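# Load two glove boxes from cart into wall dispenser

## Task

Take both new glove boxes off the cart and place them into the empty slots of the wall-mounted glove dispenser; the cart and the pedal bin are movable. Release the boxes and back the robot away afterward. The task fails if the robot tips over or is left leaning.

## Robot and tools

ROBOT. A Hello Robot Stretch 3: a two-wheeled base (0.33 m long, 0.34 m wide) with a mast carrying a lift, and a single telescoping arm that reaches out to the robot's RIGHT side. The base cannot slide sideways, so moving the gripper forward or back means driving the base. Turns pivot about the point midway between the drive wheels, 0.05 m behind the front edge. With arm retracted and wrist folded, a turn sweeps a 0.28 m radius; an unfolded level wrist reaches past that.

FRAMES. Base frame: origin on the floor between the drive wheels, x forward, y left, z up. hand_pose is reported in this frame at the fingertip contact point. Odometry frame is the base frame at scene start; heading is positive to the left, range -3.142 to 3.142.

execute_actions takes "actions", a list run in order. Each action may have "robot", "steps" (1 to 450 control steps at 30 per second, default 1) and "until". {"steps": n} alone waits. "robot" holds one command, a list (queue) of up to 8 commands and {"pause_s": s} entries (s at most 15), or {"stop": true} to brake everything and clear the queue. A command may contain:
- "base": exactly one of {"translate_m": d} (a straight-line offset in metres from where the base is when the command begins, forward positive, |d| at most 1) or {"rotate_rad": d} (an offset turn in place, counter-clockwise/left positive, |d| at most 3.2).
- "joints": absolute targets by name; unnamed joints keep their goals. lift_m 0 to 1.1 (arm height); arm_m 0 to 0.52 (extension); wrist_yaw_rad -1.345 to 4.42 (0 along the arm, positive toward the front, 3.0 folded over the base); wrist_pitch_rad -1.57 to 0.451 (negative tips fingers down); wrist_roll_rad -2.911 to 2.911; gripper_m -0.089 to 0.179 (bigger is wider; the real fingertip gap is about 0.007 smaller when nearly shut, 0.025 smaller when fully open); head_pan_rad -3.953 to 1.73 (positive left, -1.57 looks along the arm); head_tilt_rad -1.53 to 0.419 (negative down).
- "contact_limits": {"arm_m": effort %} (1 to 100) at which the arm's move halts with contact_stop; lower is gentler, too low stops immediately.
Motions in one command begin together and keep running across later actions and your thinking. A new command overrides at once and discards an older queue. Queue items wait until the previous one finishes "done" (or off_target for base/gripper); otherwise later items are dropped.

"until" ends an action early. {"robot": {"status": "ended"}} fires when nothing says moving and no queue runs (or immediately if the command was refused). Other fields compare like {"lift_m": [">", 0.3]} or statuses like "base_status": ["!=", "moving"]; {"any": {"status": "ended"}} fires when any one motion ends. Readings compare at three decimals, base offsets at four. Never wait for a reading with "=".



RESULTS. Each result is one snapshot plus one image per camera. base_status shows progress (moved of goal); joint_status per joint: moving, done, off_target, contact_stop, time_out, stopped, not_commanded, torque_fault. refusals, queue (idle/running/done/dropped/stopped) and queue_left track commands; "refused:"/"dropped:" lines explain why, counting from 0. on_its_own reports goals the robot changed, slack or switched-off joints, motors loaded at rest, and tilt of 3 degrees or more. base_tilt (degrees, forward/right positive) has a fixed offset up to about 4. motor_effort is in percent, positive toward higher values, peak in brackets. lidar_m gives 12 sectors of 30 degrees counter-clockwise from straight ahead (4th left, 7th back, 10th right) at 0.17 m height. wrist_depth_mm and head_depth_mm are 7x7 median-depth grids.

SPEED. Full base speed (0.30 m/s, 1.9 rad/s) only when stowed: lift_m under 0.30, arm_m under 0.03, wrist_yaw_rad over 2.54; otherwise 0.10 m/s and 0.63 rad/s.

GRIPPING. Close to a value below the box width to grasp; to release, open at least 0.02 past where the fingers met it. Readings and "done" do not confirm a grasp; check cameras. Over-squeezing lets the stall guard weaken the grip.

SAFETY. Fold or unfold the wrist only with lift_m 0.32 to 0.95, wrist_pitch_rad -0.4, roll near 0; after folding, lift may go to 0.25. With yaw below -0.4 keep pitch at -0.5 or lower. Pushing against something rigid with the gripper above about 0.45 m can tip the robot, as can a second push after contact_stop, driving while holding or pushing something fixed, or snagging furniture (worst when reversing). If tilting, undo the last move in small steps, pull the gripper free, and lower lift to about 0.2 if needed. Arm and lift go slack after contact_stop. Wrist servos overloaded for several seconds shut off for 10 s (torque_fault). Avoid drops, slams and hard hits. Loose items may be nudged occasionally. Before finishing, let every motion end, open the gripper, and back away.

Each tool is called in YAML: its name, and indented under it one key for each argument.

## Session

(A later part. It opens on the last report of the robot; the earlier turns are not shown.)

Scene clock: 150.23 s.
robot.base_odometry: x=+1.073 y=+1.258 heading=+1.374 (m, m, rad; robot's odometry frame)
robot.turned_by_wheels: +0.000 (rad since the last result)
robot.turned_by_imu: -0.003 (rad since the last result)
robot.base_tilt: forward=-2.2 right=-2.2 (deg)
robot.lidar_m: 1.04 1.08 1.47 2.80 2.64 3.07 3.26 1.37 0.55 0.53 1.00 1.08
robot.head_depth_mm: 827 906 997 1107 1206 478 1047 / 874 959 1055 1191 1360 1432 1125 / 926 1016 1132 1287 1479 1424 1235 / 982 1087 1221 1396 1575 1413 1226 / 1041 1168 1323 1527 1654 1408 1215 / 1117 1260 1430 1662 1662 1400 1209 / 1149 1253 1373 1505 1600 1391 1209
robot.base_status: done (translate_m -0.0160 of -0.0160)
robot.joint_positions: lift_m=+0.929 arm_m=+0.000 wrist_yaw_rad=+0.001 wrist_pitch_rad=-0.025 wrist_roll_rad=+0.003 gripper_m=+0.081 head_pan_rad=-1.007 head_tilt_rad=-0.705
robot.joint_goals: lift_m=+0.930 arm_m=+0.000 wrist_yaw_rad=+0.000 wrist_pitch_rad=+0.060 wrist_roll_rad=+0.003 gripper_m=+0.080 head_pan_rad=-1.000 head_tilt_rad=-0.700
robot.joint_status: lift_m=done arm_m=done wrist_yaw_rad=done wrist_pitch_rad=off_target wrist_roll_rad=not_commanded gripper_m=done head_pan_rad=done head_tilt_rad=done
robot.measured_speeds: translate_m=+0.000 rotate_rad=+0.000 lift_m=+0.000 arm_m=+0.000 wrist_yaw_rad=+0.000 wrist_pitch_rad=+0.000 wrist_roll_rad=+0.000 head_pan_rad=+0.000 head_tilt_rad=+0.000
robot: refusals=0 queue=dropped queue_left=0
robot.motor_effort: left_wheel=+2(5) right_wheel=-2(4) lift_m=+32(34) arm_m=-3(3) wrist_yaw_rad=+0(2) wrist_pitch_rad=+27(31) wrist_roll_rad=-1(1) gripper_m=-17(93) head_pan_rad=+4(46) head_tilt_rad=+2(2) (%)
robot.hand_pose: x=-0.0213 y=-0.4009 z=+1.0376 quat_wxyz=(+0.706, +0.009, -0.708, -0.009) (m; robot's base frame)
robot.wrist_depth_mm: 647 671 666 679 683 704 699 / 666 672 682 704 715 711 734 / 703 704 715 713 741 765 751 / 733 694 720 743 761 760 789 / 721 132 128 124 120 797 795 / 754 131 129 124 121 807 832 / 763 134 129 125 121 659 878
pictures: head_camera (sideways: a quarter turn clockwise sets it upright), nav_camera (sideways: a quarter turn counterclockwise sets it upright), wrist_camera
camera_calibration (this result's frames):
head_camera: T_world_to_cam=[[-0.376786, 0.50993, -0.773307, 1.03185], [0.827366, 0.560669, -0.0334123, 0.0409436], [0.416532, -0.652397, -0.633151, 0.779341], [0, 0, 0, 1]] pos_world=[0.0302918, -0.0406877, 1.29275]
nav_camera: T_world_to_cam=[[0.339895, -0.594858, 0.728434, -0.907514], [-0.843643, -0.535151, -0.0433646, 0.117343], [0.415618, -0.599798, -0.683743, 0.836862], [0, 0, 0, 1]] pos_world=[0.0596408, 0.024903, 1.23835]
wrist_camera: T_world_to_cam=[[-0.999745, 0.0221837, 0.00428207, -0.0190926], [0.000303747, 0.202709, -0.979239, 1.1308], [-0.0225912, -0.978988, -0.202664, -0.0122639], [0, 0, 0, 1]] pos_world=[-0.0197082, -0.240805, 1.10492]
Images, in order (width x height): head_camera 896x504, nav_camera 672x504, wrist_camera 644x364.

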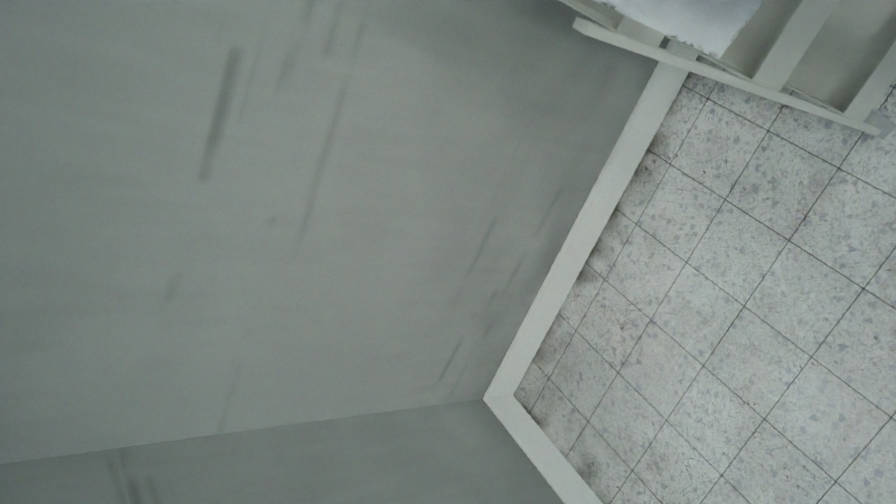

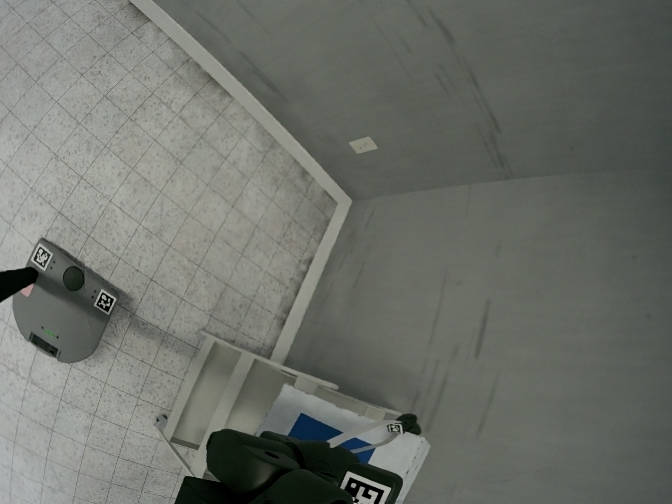

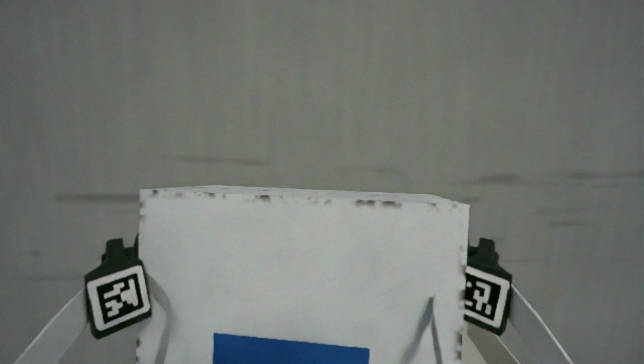

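execute_actions:
  actions:
    - {"robot":[{"base":{"rotate_rad":1.295}},{"base":{"translate_m":0.974}},{"base":{"rotate_rad":0.308}}],"steps":450,"until":{"robot":{"status":"ended"}}}
    - {"robot":{"joints":{"wrist_yaw_rad":0.11,"wrist_pitch_rad":0.22,"wrist_roll_rad":0.04,"head_pan_rad":-1.57,"head_tilt_rad":-0.75,"lift_m":0.86,"arm_m":0.15}},"steps":200,"until":{"robot":{"status":"ended"}}}

Scene clock: 167.80 s.
robot.base_odometry: x=+0.206 y=+1.702 heading=+2.976 (m, m, rad; robot's odometry frame)
robot.turned_by_wheels: +1.603 (rad since the last result)
robot.turned_by_imu: +1.573 (rad since the last result)
robot.base_tilt: forward=-2.2 right=-2.2 (deg)
robot.lidar_m: 1.87 1.68 1.83 3.53 2.61 1.50 1.47 1.07 0.79 0.77 0.80 1.12
robot.head_depth_mm: 641 715 812 - - 1329 1210 / 644 721 817 - - 1320 1205 / 649 724 527 - - 1328 1209 / 650 716 532 - 1181 1333 1202 / 654 733 567 647 984 1336 1202 / 660 740 837 883 1162 1335 1199 / 662 740 848 886 1178 1338 1192
robot.base_status: done (rotate_rad +0.3079 of +0.3080)
robot.joint_positions: lift_m=+0.860 arm_m=+0.150 wrist_yaw_rad=+0.109 wrist_pitch_rad=+0.133 wrist_roll_rad=+0.037 gripper_m=+0.081 head_pan_rad=-1.563 head_tilt_rad=-0.741
robot.joint_goals: lift_m=+0.860 arm_m=+0.150 wrist_yaw_rad=+0.110 wrist_pitch_rad=+0.220 wrist_roll_rad=+0.040 gripper_m=+0.080 head_pan_rad=-1.570 head_tilt_rad=-0.750
robot.joint_status: lift_m=done arm_m=done wrist_yaw_rad=done wrist_pitch_rad=off_target wrist_roll_rad=done gripper_m=done head_pan_rad=done head_tilt_rad=done
robot.measured_speeds: translate_m=+0.000 rotate_rad=+0.000 lift_m=+0.000 arm_m=+0.000 wrist_yaw_rad=+0.000 wrist_pitch_rad=+0.000 wrist_roll_rad=+0.000 head_pan_rad=+0.000 head_tilt_rad=+0.000
robot: refusals=0 queue=dropped queue_left=0
robot.motor_effort: left_wheel=-2(6) right_wheel=+2(5) lift_m=+16(33) arm_m=+3(5) wrist_yaw_rad=+1(7) wrist_pitch_rad=+29(30) wrist_roll_rad=+1(3) gripper_m=-17(17) head_pan_rad=-5(52) head_tilt_rad=-6(15) (%)
robot.hand_pose: x=+0.0065 y=-0.5503 z=+1.0092 quat_wxyz=(+0.689, -0.007, -0.720, +0.085) (m; robot's base frame)
robot.wrist_depth_mm: 410 399 388 376 375 364 351 / 407 402 392 379 373 364 355 / 414 406 393 384 379 365 362 / 417 410 393 386 378 373 358 / 425 273 129 125 121 370 364 / 426 132 129 125 120 373 366 / 429 132 128 124 120 378 370
pictures: head_camera (sideways: a quarter turn clockwise sets it upright), nav_camera (sideways: a quarter turn counterclockwise sets it upright), wrist_camera
camera_calibration (this result's frames):
head_camera: T_world_to_cam=[[-0.0510045, 0.659451, -0.750015, 0.999505], [0.998656, 0.04056, -0.0322509, 0.0383852], [0.00915272, -0.750653, -0.660634, 0.817576], [0, 0, 0, 1]] pos_world=[0.00516261, -0.0469661, 1.291]
nav_camera: T_world_to_cam=[[-0.0251753, -0.710452, 0.703295, -0.872526], [-0.99903, -0.00754695, -0.0433853, 0.118316], [0.0361309, -0.703705, -0.709573, 0.872773], [0, 0, 0, 1]] pos_world=[0.0647007, -0.00482055, 1.23807]
wrist_camera: T_world_to_cam=[[-0.995418, -0.0900135, -0.0322596, -0.0127372], [0.0278608, 0.0497046, -0.998375, 1.06815], [0.0914707, -0.994699, -0.046969, -0.330177], [0, 0, 0, 1]] pos_world=[-0.0122368, -0.382666, 1.0505]
Images, in order (width x height): head_camera 896x504, nav_camera 672x504, wrist_camera 644x364.

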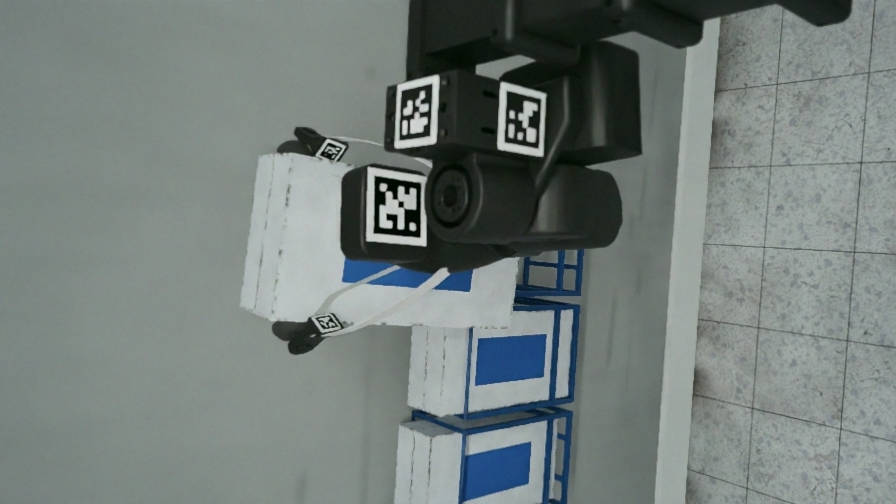

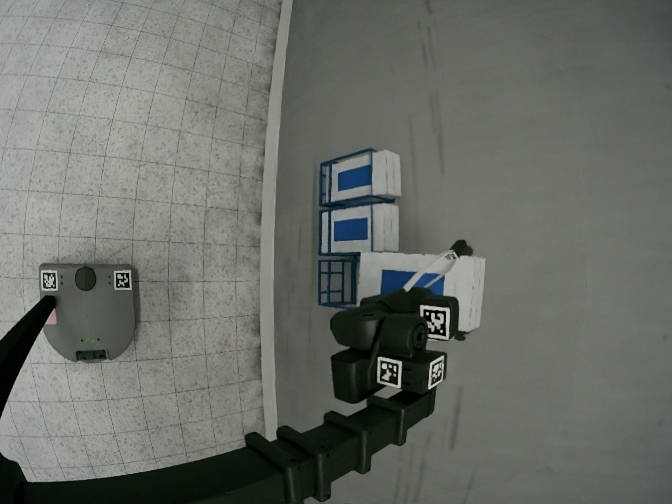

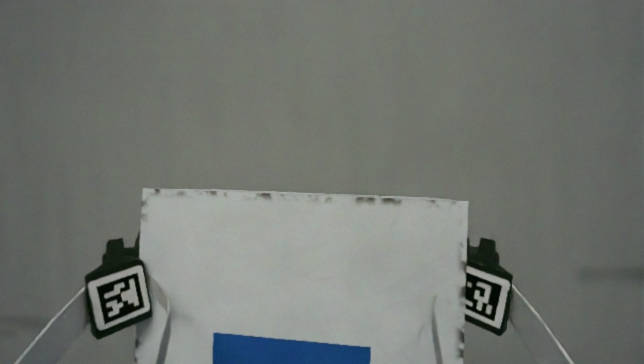

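execute_actions:
  actions:
    - {"robot":{"base":{"translate_m":-0.007},"joints":{"wrist_roll_rad":-0.03,"lift_m":0.81}},"steps":200,"until":{"robot":{"status":"ended"}}}
    - {"robot":{"joints":{"arm_m":0.327}},"steps":200,"until":{"robot":{"status":"ended"}}}

Scene clock: 171.83 s.
robot.base_odometry: x=+0.213 y=+1.701 heading=+2.976 (m, m, rad; robot's odometry frame)
robot.turned_by_wheels: +0.000 (rad since the last result)
robot.turned_by_imu: -0.001 (rad since the last result)
robot.base_tilt: forward=-2.2 right=-2.2 (deg)
robot.lidar_m: 1.88 1.69 1.84 3.53 2.60 1.49 1.46 1.06 0.79 0.77 0.80 1.12
robot.head_depth_mm: 639 715 807 919 - - 1181 / 643 721 786 - 1119 1324 1211 / 644 716 - 999 1134 1317 1212 / 649 711 717 985 1146 1320 1199 / 657 726 835 888 1010 1334 1199 / 659 737 838 882 1163 1334 1193 / 662 748 850 888 1178 1336 1189
robot.base_status: done (translate_m -0.0070 of -0.0070)
robot.joint_positions: lift_m=+0.810 arm_m=+0.327 wrist_yaw_rad=+0.110 wrist_pitch_rad=+0.133 wrist_roll_rad=-0.027 gripper_m=+0.081 head_pan_rad=-1.563 head_tilt_rad=-0.741
robot.joint_goals: lift_m=+0.810 arm_m=+0.327 wrist_yaw_rad=+0.110 wrist_pitch_rad=+0.220 wrist_roll_rad=-0.030 gripper_m=+0.080 head_pan_rad=-1.570 head_tilt_rad=-0.750
robot.joint_status: lift_m=done arm_m=done wrist_yaw_rad=done wrist_pitch_rad=off_target wrist_roll_rad=done gripper_m=done head_pan_rad=done head_tilt_rad=done
robot.measured_speeds: translate_m=+0.000 rotate_rad=+0.000 lift_m=+0.000 arm_m=+0.000 wrist_yaw_rad=+0.000 wrist_pitch_rad=+0.000 wrist_roll_rad=+0.000 head_pan_rad=+0.000 head_tilt_rad=+0.000
robot: refusals=0 queue=done queue_left=0
robot.motor_effort: left_wheel=-2(5) right_wheel=+1(3) lift_m=+16(15) arm_m=+3(4) wrist_yaw_rad=+0(0) wrist_pitch_rad=+28(28) wrist_roll_rad=-1(3) gripper_m=-18(18) head_pan_rad=-5(4) head_tilt_rad=-6(6) (%)
robot.hand_pose: x=+0.0069 y=-0.7273 z=+0.9592 quat_wxyz=(+0.712, -0.009, -0.697, +0.086) (m; robot's base frame)
robot.wrist_depth_mm: 217 213 207 204 198 195 191 / 218 215 210 205 199 197 192 / 220 217 211 206 203 199 194 / 222 218 211 207 202 199 193 / 224 133 129 125 121 200 196 / 226 132 128 124 121 199 197 / 225 132 128 124 120 203 197
pictures: head_camera (sideways: a quarter turn clockwise sets it upright), nav_camera (sideways: a quarter turn counterclockwise sets it upright), wrist_camera
camera_calibration (this result's frames):
head_camera: T_world_to_cam=[[-0.0509676, 0.659491, -0.749982, 0.999462], [0.998659, 0.0405053, -0.0322492, 0.038383], [0.00911014, -0.75062, -0.660671, 0.817625], [0, 0, 0, 1]] pos_world=[0.00515995, -0.0469655, 1.291]
nav_camera: T_world_to_cam=[[-0.0252151, -0.710486, 0.70326, -0.872479], [-0.99903, -0.00748847, -0.0433853, 0.118316], [0.036091, -0.703672, -0.709608, 0.872819], [0, 0, 0, 1]] pos_world=[0.0647004, -0.00482069, 1.23807]
wrist_camera: T_world_to_cam=[[-0.996073, -0.0830287, 0.0307453, -0.0852714], [-0.0343846, 0.0427633, -0.998493, 1.02253], [0.0815888, -0.995629, -0.0454503, -0.510651], [0, 0, 0, 1]] pos_world=[-0.00811371, -0.559226, 1.00041]
Images, in order (width x height): head_camera 896x504, nav_camera 672x504, wrist_camera 644x364.

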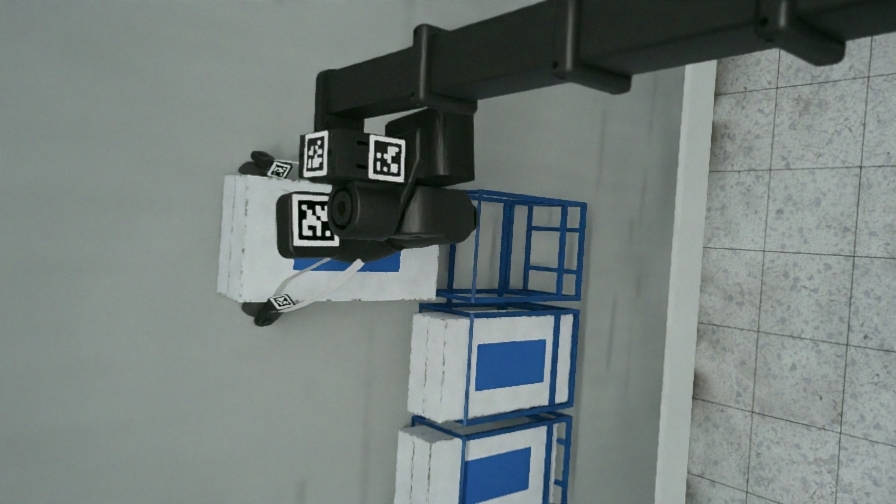

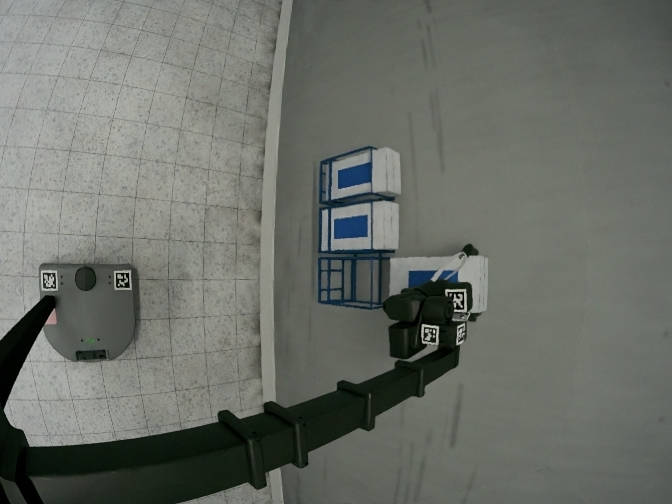

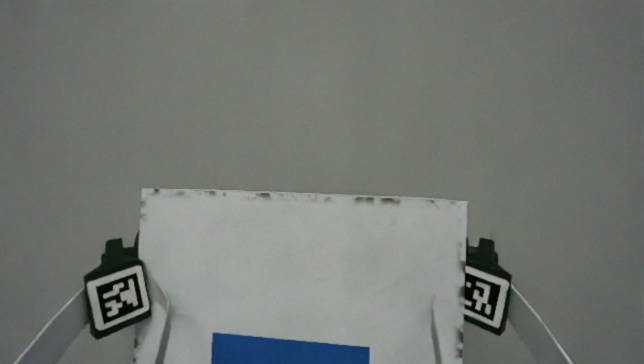

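execute_actions:
  actions:
    - {"robot":{"base":{"translate_m":-0.004},"joints":{"arm_m":0.324}},"steps":200,"until":{"robot":{"status":"ended"}}}
    - {"robot":{"joints":{"lift_m":0.73}},"steps":200,"until":{"robot":{"status":"ended"}}}

Scene clock: 174.10 s.
robot.base_odometry: x=+0.217 y=+1.700 heading=+2.976 (m, m, rad; robot's odometry frame)
robot.turned_by_wheels: +0.000 (rad since the last result)
robot.turned_by_imu: -0.001 (rad since the last result)
robot.base_tilt: forward=-2.2 right=-2.2 (deg)
robot.lidar_m: 1.88 1.69 1.85 3.52 2.60 1.49 1.46 1.06 0.79 0.77 0.80 1.12
robot.head_depth_mm: 640 720 812 940 1102 - - / 641 721 813 893 1157 1324 1211 / 647 724 790 - 1163 1325 1199 / 649 730 759 857 1146 1316 1195 / 655 733 818 879 1036 1327 1194 / 657 737 845 877 1166 1331 1194 / 663 741 846 886 1175 1331 1186
robot.base_status: done (translate_m -0.0040 of -0.0040)
robot.joint_positions: lift_m=+0.730 arm_m=+0.324 wrist_yaw_rad=+0.110 wrist_pitch_rad=+0.133 wrist_roll_rad=-0.027 gripper_m=+0.081 head_pan_rad=-1.563 head_tilt_rad=-0.741
robot.joint_goals: lift_m=+0.730 arm_m=+0.324 wrist_yaw_rad=+0.110 wrist_pitch_rad=+0.220 wrist_roll_rad=-0.030 gripper_m=+0.080 head_pan_rad=-1.570 head_tilt_rad=-0.750
robot.joint_status: lift_m=done arm_m=done wrist_yaw_rad=done wrist_pitch_rad=off_target wrist_roll_rad=done gripper_m=done head_pan_rad=done head_tilt_rad=done
robot.measured_speeds: translate_m=+0.000 rotate_rad=+0.000 lift_m=+0.000 arm_m=+0.000 wrist_yaw_rad=+0.000 wrist_pitch_rad=+0.000 wrist_roll_rad=+0.000 head_pan_rad=+0.000 head_tilt_rad=+0.000
robot: refusals=0 queue=done queue_left=0
robot.motor_effort: left_wheel=-2(6) right_wheel=+2(4) lift_m=+16(17) arm_m=-3(2) wrist_yaw_rad=+1(0) wrist_pitch_rad=+29(28) wrist_roll_rad=-1(1) gripper_m=-17(17) head_pan_rad=-5(5) head_tilt_rad=-6(7) (%)
robot.hand_pose: x=+0.0069 y=-0.7249 z=+0.8792 quat_wxyz=(+0.712, -0.009, -0.697, +0.086) (m; robot's base frame)
robot.wrist_depth_mm: 219 216 209 206 202 197 192 / 220 217 212 206 202 198 195 / 223 216 213 209 204 201 195 / 222 221 213 209 205 201 198 / 225 133 129 125 121 201 199 / 226 132 129 125 120 200 199 / 228 132 128 124 120 205 202
pictures: head_camera (sideways: a quarter turn clockwise sets it upright), nav_camera (sideways: a quarter turn counterclockwise sets it upright), wrist_camera
camera_calibration (this result's frames):
head_camera: T_world_to_cam=[[-0.0509676, 0.659492, -0.749982, 0.999461], [0.998659, 0.0405053, -0.0322492, 0.038383], [0.00911014, -0.750619, -0.660672, 0.817626], [0, 0, 0, 1]] pos_world=[0.00515995, -0.0469655, 1.291]
nav_camera: T_world_to_cam=[[-0.0252151, -0.710487, 0.703259, -0.872478], [-0.99903, -0.00748841, -0.0433853, 0.118316], [0.036091, -0.703671, -0.709609, 0.87282], [0, 0, 0, 1]] pos_world=[0.0647004, -0.00482061, 1.23807]
wrist_camera: T_world_to_cam=[[-0.996072, -0.0830225, 0.0307807, -0.0826454], [-0.0344152, 0.0427069, -0.998495, 0.942542], [0.0815829, -0.995632, -0.0453964, -0.512012], [0, 0, 0, 1]] pos_world=[-0.00811163, -0.55689, 0.920424]
Images, in order (width x height): head_camera 896x504, nav_camera 672x504, wrist_camera 644x364.

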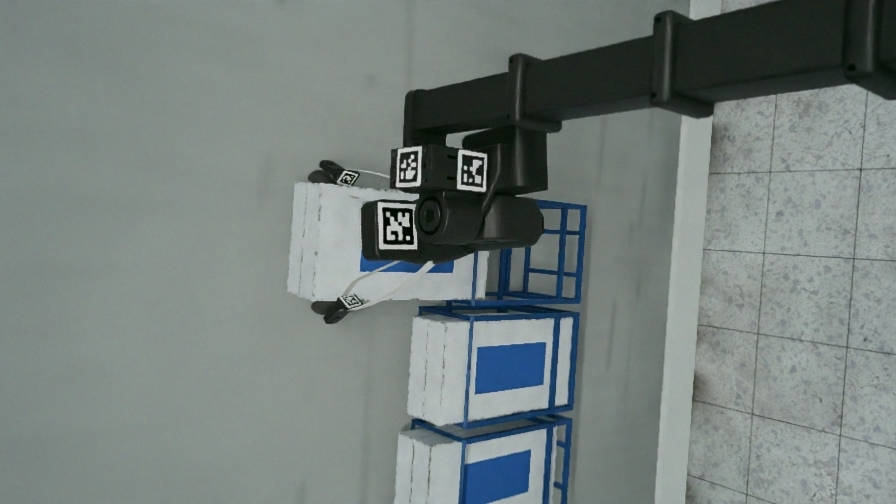

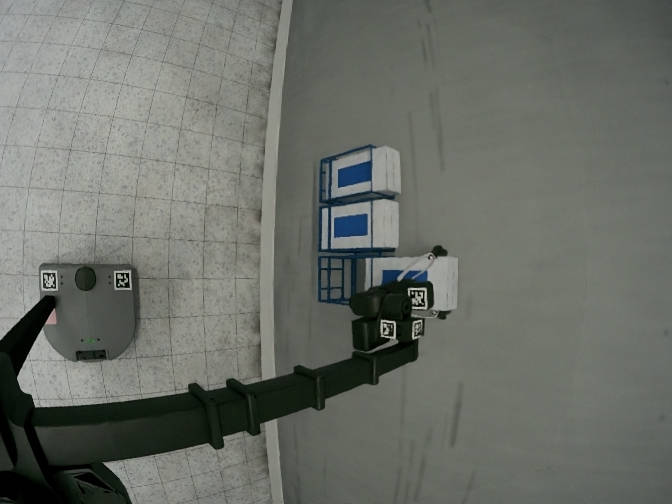

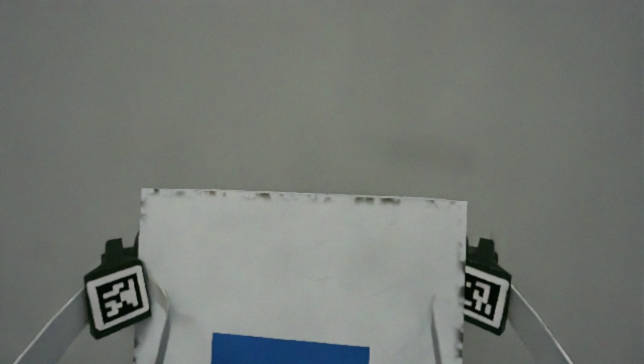

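In. Continue down.

execute_actions:
  actions:
    - {"robot":{"joints":{"lift_m":0.585}},"steps":200,"until":{"robot":{"status":"ended"}}}

Scene clock: 176.20 s.
robot.base_odometry: x=+0.217 y=+1.700 heading=+2.976 (m, m, rad; robot's odometry frame)
robot.turned_by_wheels: +0.000 (rad since the last result)
robot.turned_by_imu: -0.001 (rad since the last result)
robot.base_tilt: forward=-2.2 right=-2.2 (deg)
robot.lidar_m: 1.88 1.69 1.84 3.51 2.60 1.49 1.46 1.07 0.79 0.77 0.80 1.12
robot.head_depth_mm: 641 713 810 941 1115 1322 1213 / 643 719 816 946 1106 1329 - / 648 724 822 913 - 1335 1202 / 651 729 827 851 1183 1335 1209 / 653 731 839 881 1009 1331 1198 / 656 740 840 876 1168 1339 1196 / 662 743 846 886 1179 1339 1195
robot.base_status: done (translate_m -0.0040 of -0.0040)
robot.joint_positions: lift_m=+0.585 arm_m=+0.324 wrist_yaw_rad=+0.110 wrist_pitch_rad=+0.133 wrist_roll_rad=-0.027 gripper_m=+0.081 head_pan_rad=-1.563 head_tilt_rad=-0.741
robot.joint_goals: lift_m=+0.585 arm_m=+0.324 wrist_yaw_rad=+0.110 wrist_pitch_rad=+0.220 wrist_roll_rad=-0.030 gripper_m=+0.080 head_pan_rad=-1.570 head_tilt_rad=-0.750
robot.joint_status: lift_m=done arm_m=done wrist_yaw_rad=done wrist_pitch_rad=off_target wrist_roll_rad=done gripper_m=done head_pan_rad=done head_tilt_rad=done
robot.measured_speeds: translate_m=+0.000 rotate_rad=+0.000 lift_m=+0.000 arm_m=+0.000 wrist_yaw_rad=+0.000 wrist_pitch_rad=+0.000 wrist_roll_rad=+0.000 head_pan_rad=+0.000 head_tilt_rad=+0.000
robot: refusals=0 queue=done queue_left=0
robot.motor_effort: left_wheel=-1(2) right_wheel=+2(1) lift_m=+15(15) arm_m=-3(3) wrist_yaw_rad=+0(0) wrist_pitch_rad=+28(28) wrist_roll_rad=-1(1) gripper_m=-17(18) head_pan_rad=-5(4) head_tilt_rad=-5(6) (%)
robot.hand_pose: x=+0.0069 y=-0.7249 z=+0.7342 quat_wxyz=(+0.712, -0.009, -0.697, +0.086) (m; robot's base frame)
robot.wrist_depth_mm: 220 215 211 206 203 197 194 / 221 219 212 207 203 197 193 / 223 218 213 207 204 200 195 / 223 219 213 209 203 201 198 / 172 133 129 125 121 202 199 / 132 132 128 124 120 202 199 / - 132 128 124 120 207 199
pictures: head_camera (sideways: a quarter turn clockwise sets it upright), nav_camera (sideways: a quarter turn counterclockwise sets it upright), wrist_camera
camera_calibration (this result's frames):
head_camera: T_world_to_cam=[[-0.0509675, 0.659492, -0.749982, 0.999461], [0.998659, 0.0405052, -0.0322492, 0.038383], [0.00911005, -0.750619, -0.660672, 0.817626], [0, 0, 0, 1]] pos_world=[0.00515995, -0.0469655, 1.291]
nav_camera: T_world_to_cam=[[-0.0252152, -0.710487, 0.703259, -0.872478], [-0.99903, -0.00748829, -0.0433853, 0.118316], [0.0360909, -0.703671, -0.709609, 0.87282], [0, 0, 0, 1]] pos_world=[0.0647004, -0.00482061, 1.23807]
wrist_camera: T_world_to_cam=[[-0.996073, -0.0830202, 0.0307673, -0.0781717], [-0.0343918, 0.0425857, -0.998501, 0.797709], [0.0815855, -0.995638, -0.0452737, -0.518684], [0, 0, 0, 1]] pos_world=[-0.00811295, -0.556883, 0.775436]
Images, in order (width x height): head_camera 896x504, nav_camera 672x504, wrist_camera 644x364.

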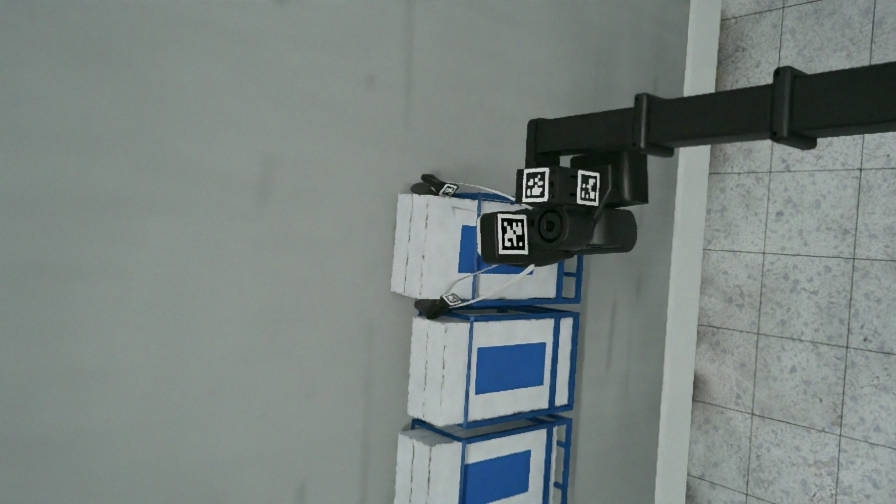

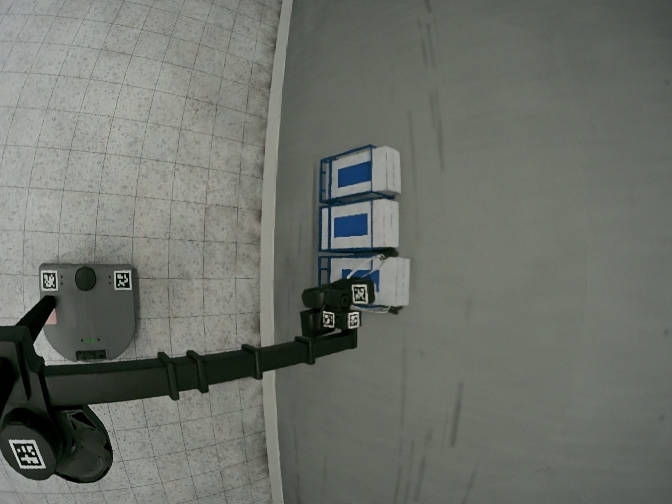

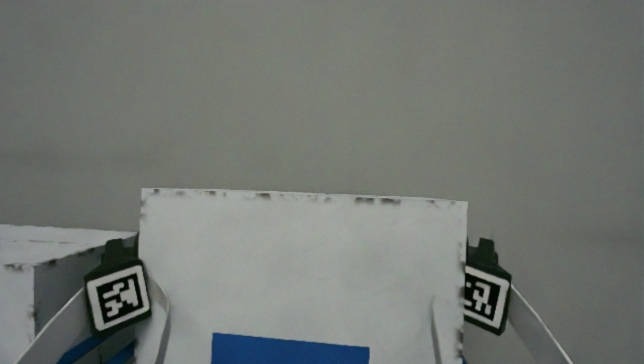

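execute_actions:
  actions:
    - {"robot":[{"joints":{"lift_m":0.573}},{"joints":{"gripper_m":0.155}},{"pause_s":0.5},{"joints":{"lift_m":0.68}},{"joints":{"arm_m":0.0}}],"steps":300,"until":{"robot":{"status":"ended"}}}

Scene clock: 184.00 s.
robot.base_odometry: x=+0.217 y=+1.700 heading=+2.976 (m, m, rad; robot's odometry frame)
robot.turned_by_wheels: +0.000 (rad since the last result)
robot.turned_by_imu: -0.002 (rad since the last result)
robot.base_tilt: forward=-2.2 right=-2.2 (deg)
robot.lidar_m: 1.88 1.69 1.84 3.51 2.60 1.49 1.45 1.07 0.79 0.77 0.80 1.12
robot.head_depth_mm: 642 714 813 936 1115 1319 1210 / 645 723 816 943 1117 1326 1234 / 646 725 824 916 1098 1309 1212 / 649 731 829 880 981 1332 - / 653 732 833 897 999 1335 1190 / 657 739 841 879 1165 1329 1191 / 661 745 850 888 1174 1335 1185
robot.base_status: done (translate_m -0.0040 of -0.0040)
robot.joint_positions: lift_m=+0.679 arm_m=+0.000 wrist_yaw_rad=+0.108 wrist_pitch_rad=+0.197 wrist_roll_rad=-0.029 gripper_m=+0.155 head_pan_rad=-1.563 head_tilt_rad=-0.741
robot.joint_goals: lift_m=+0.680 arm_m=+0.000 wrist_yaw_rad=+0.110 wrist_pitch_rad=+0.220 wrist_roll_rad=-0.030 gripper_m=+0.155 head_pan_rad=-1.570 head_tilt_rad=-0.750
robot.joint_status: lift_m=done arm_m=done wrist_yaw_rad=done wrist_pitch_rad=off_target wrist_roll_rad=done gripper_m=done head_pan_rad=done head_tilt_rad=done
robot.measured_speeds: translate_m=+0.000 rotate_rad=+0.000 lift_m=+0.000 arm_m=+0.000 wrist_yaw_rad=+0.000 wrist_pitch_rad=+0.000 wrist_roll_rad=+0.000 head_pan_rad=+0.000 head_tilt_rad=+0.000
robot: refusals=0 queue=done queue_left=0
robot.motor_effort: left_wheel=-2(3) right_wheel=+2(6) lift_m=+29(31) arm_m=-3(3) wrist_yaw_rad=+2(6) wrist_pitch_rad=+8(28) wrist_roll_rad=-1(1) gripper_m=+0(81) head_pan_rad=-6(4) head_tilt_rad=-6(6) (%)
robot.hand_pose: x=+0.0062 y=-0.3998 z=+0.8446 quat_wxyz=(+0.709, -0.033, -0.696, +0.107) (m; robot's base frame)
robot.wrist_depth_mm: 596 582 561 549 546 514 512 / 580 577 568 550 531 518 513 / 587 569 562 554 542 528 514 / 583 568 553 545 527 512 515 / 582 570 552 547 532 510 513 / 589 476 486 503 527 - 509 / 474 477 445 443 520 523 513
pictures: head_camera (sideways: a quarter turn clockwise sets it upright), nav_camera (sideways: a quarter turn counterclockwise sets it upright), wrist_camera
camera_calibration (this result's frames):
head_camera: T_world_to_cam=[[-0.0509672, 0.659511, -0.749965, 0.99944], [0.998659, 0.0405053, -0.0322484, 0.0383819], [0.00910938, -0.750603, -0.660691, 0.81765], [0, 0, 0, 1]] pos_world=[0.00515991, -0.0469652, 1.291]
nav_camera: T_world_to_cam=[[-0.0252156, -0.710504, 0.703241, -0.872455], [-0.99903, -0.00748651, -0.0433853, 0.118316], [0.0360903, -0.703653, -0.709626, 0.872842], [0, 0, 0, 1]] pos_world=[0.0647004, -0.00481908, 1.23807]
wrist_camera: T_world_to_cam=[[-0.996418, -0.0786902, 0.030966, -0.0536644], [-0.0294544, -0.0202993, -0.99936, 0.869626], [0.0792684, -0.996692, 0.0179088, -0.243743], [0, 0, 0, 1]] pos_world=[-0.00853676, -0.229507, 0.875096]
Images, in order (width x height): head_camera 896x504, nav_camera 672x504, wrist_camera 644x364.

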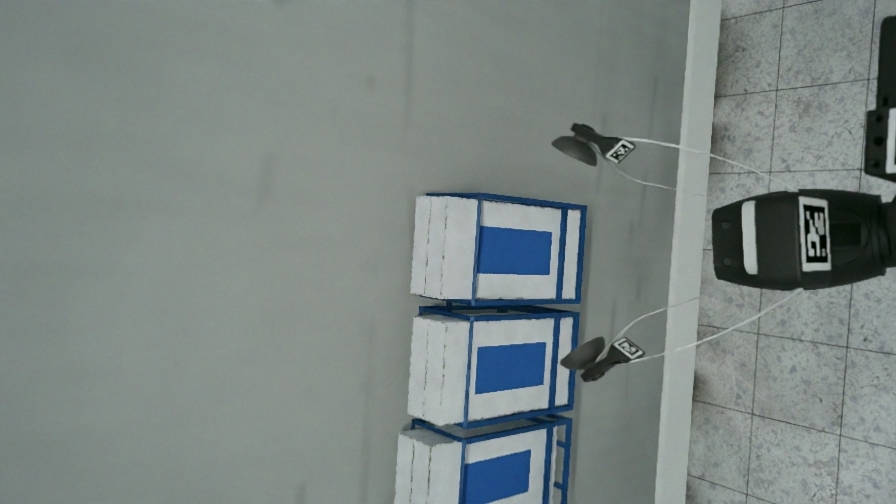

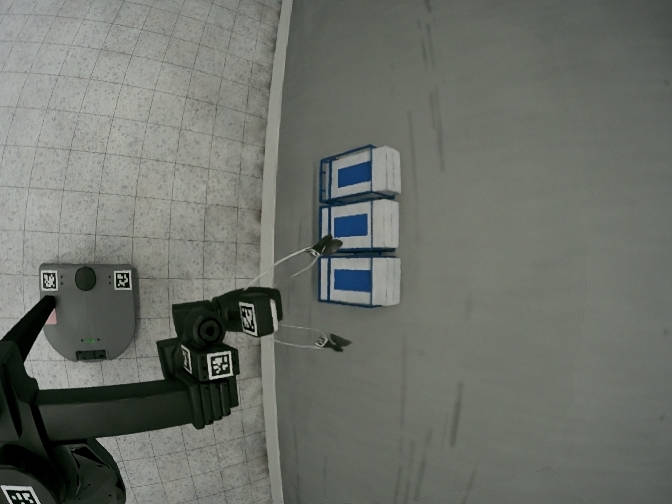

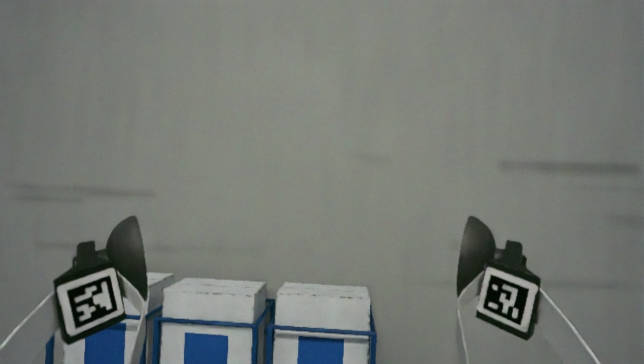

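Both seated.

finished_scene:
  scene: 1

The scene is finished: the task was done.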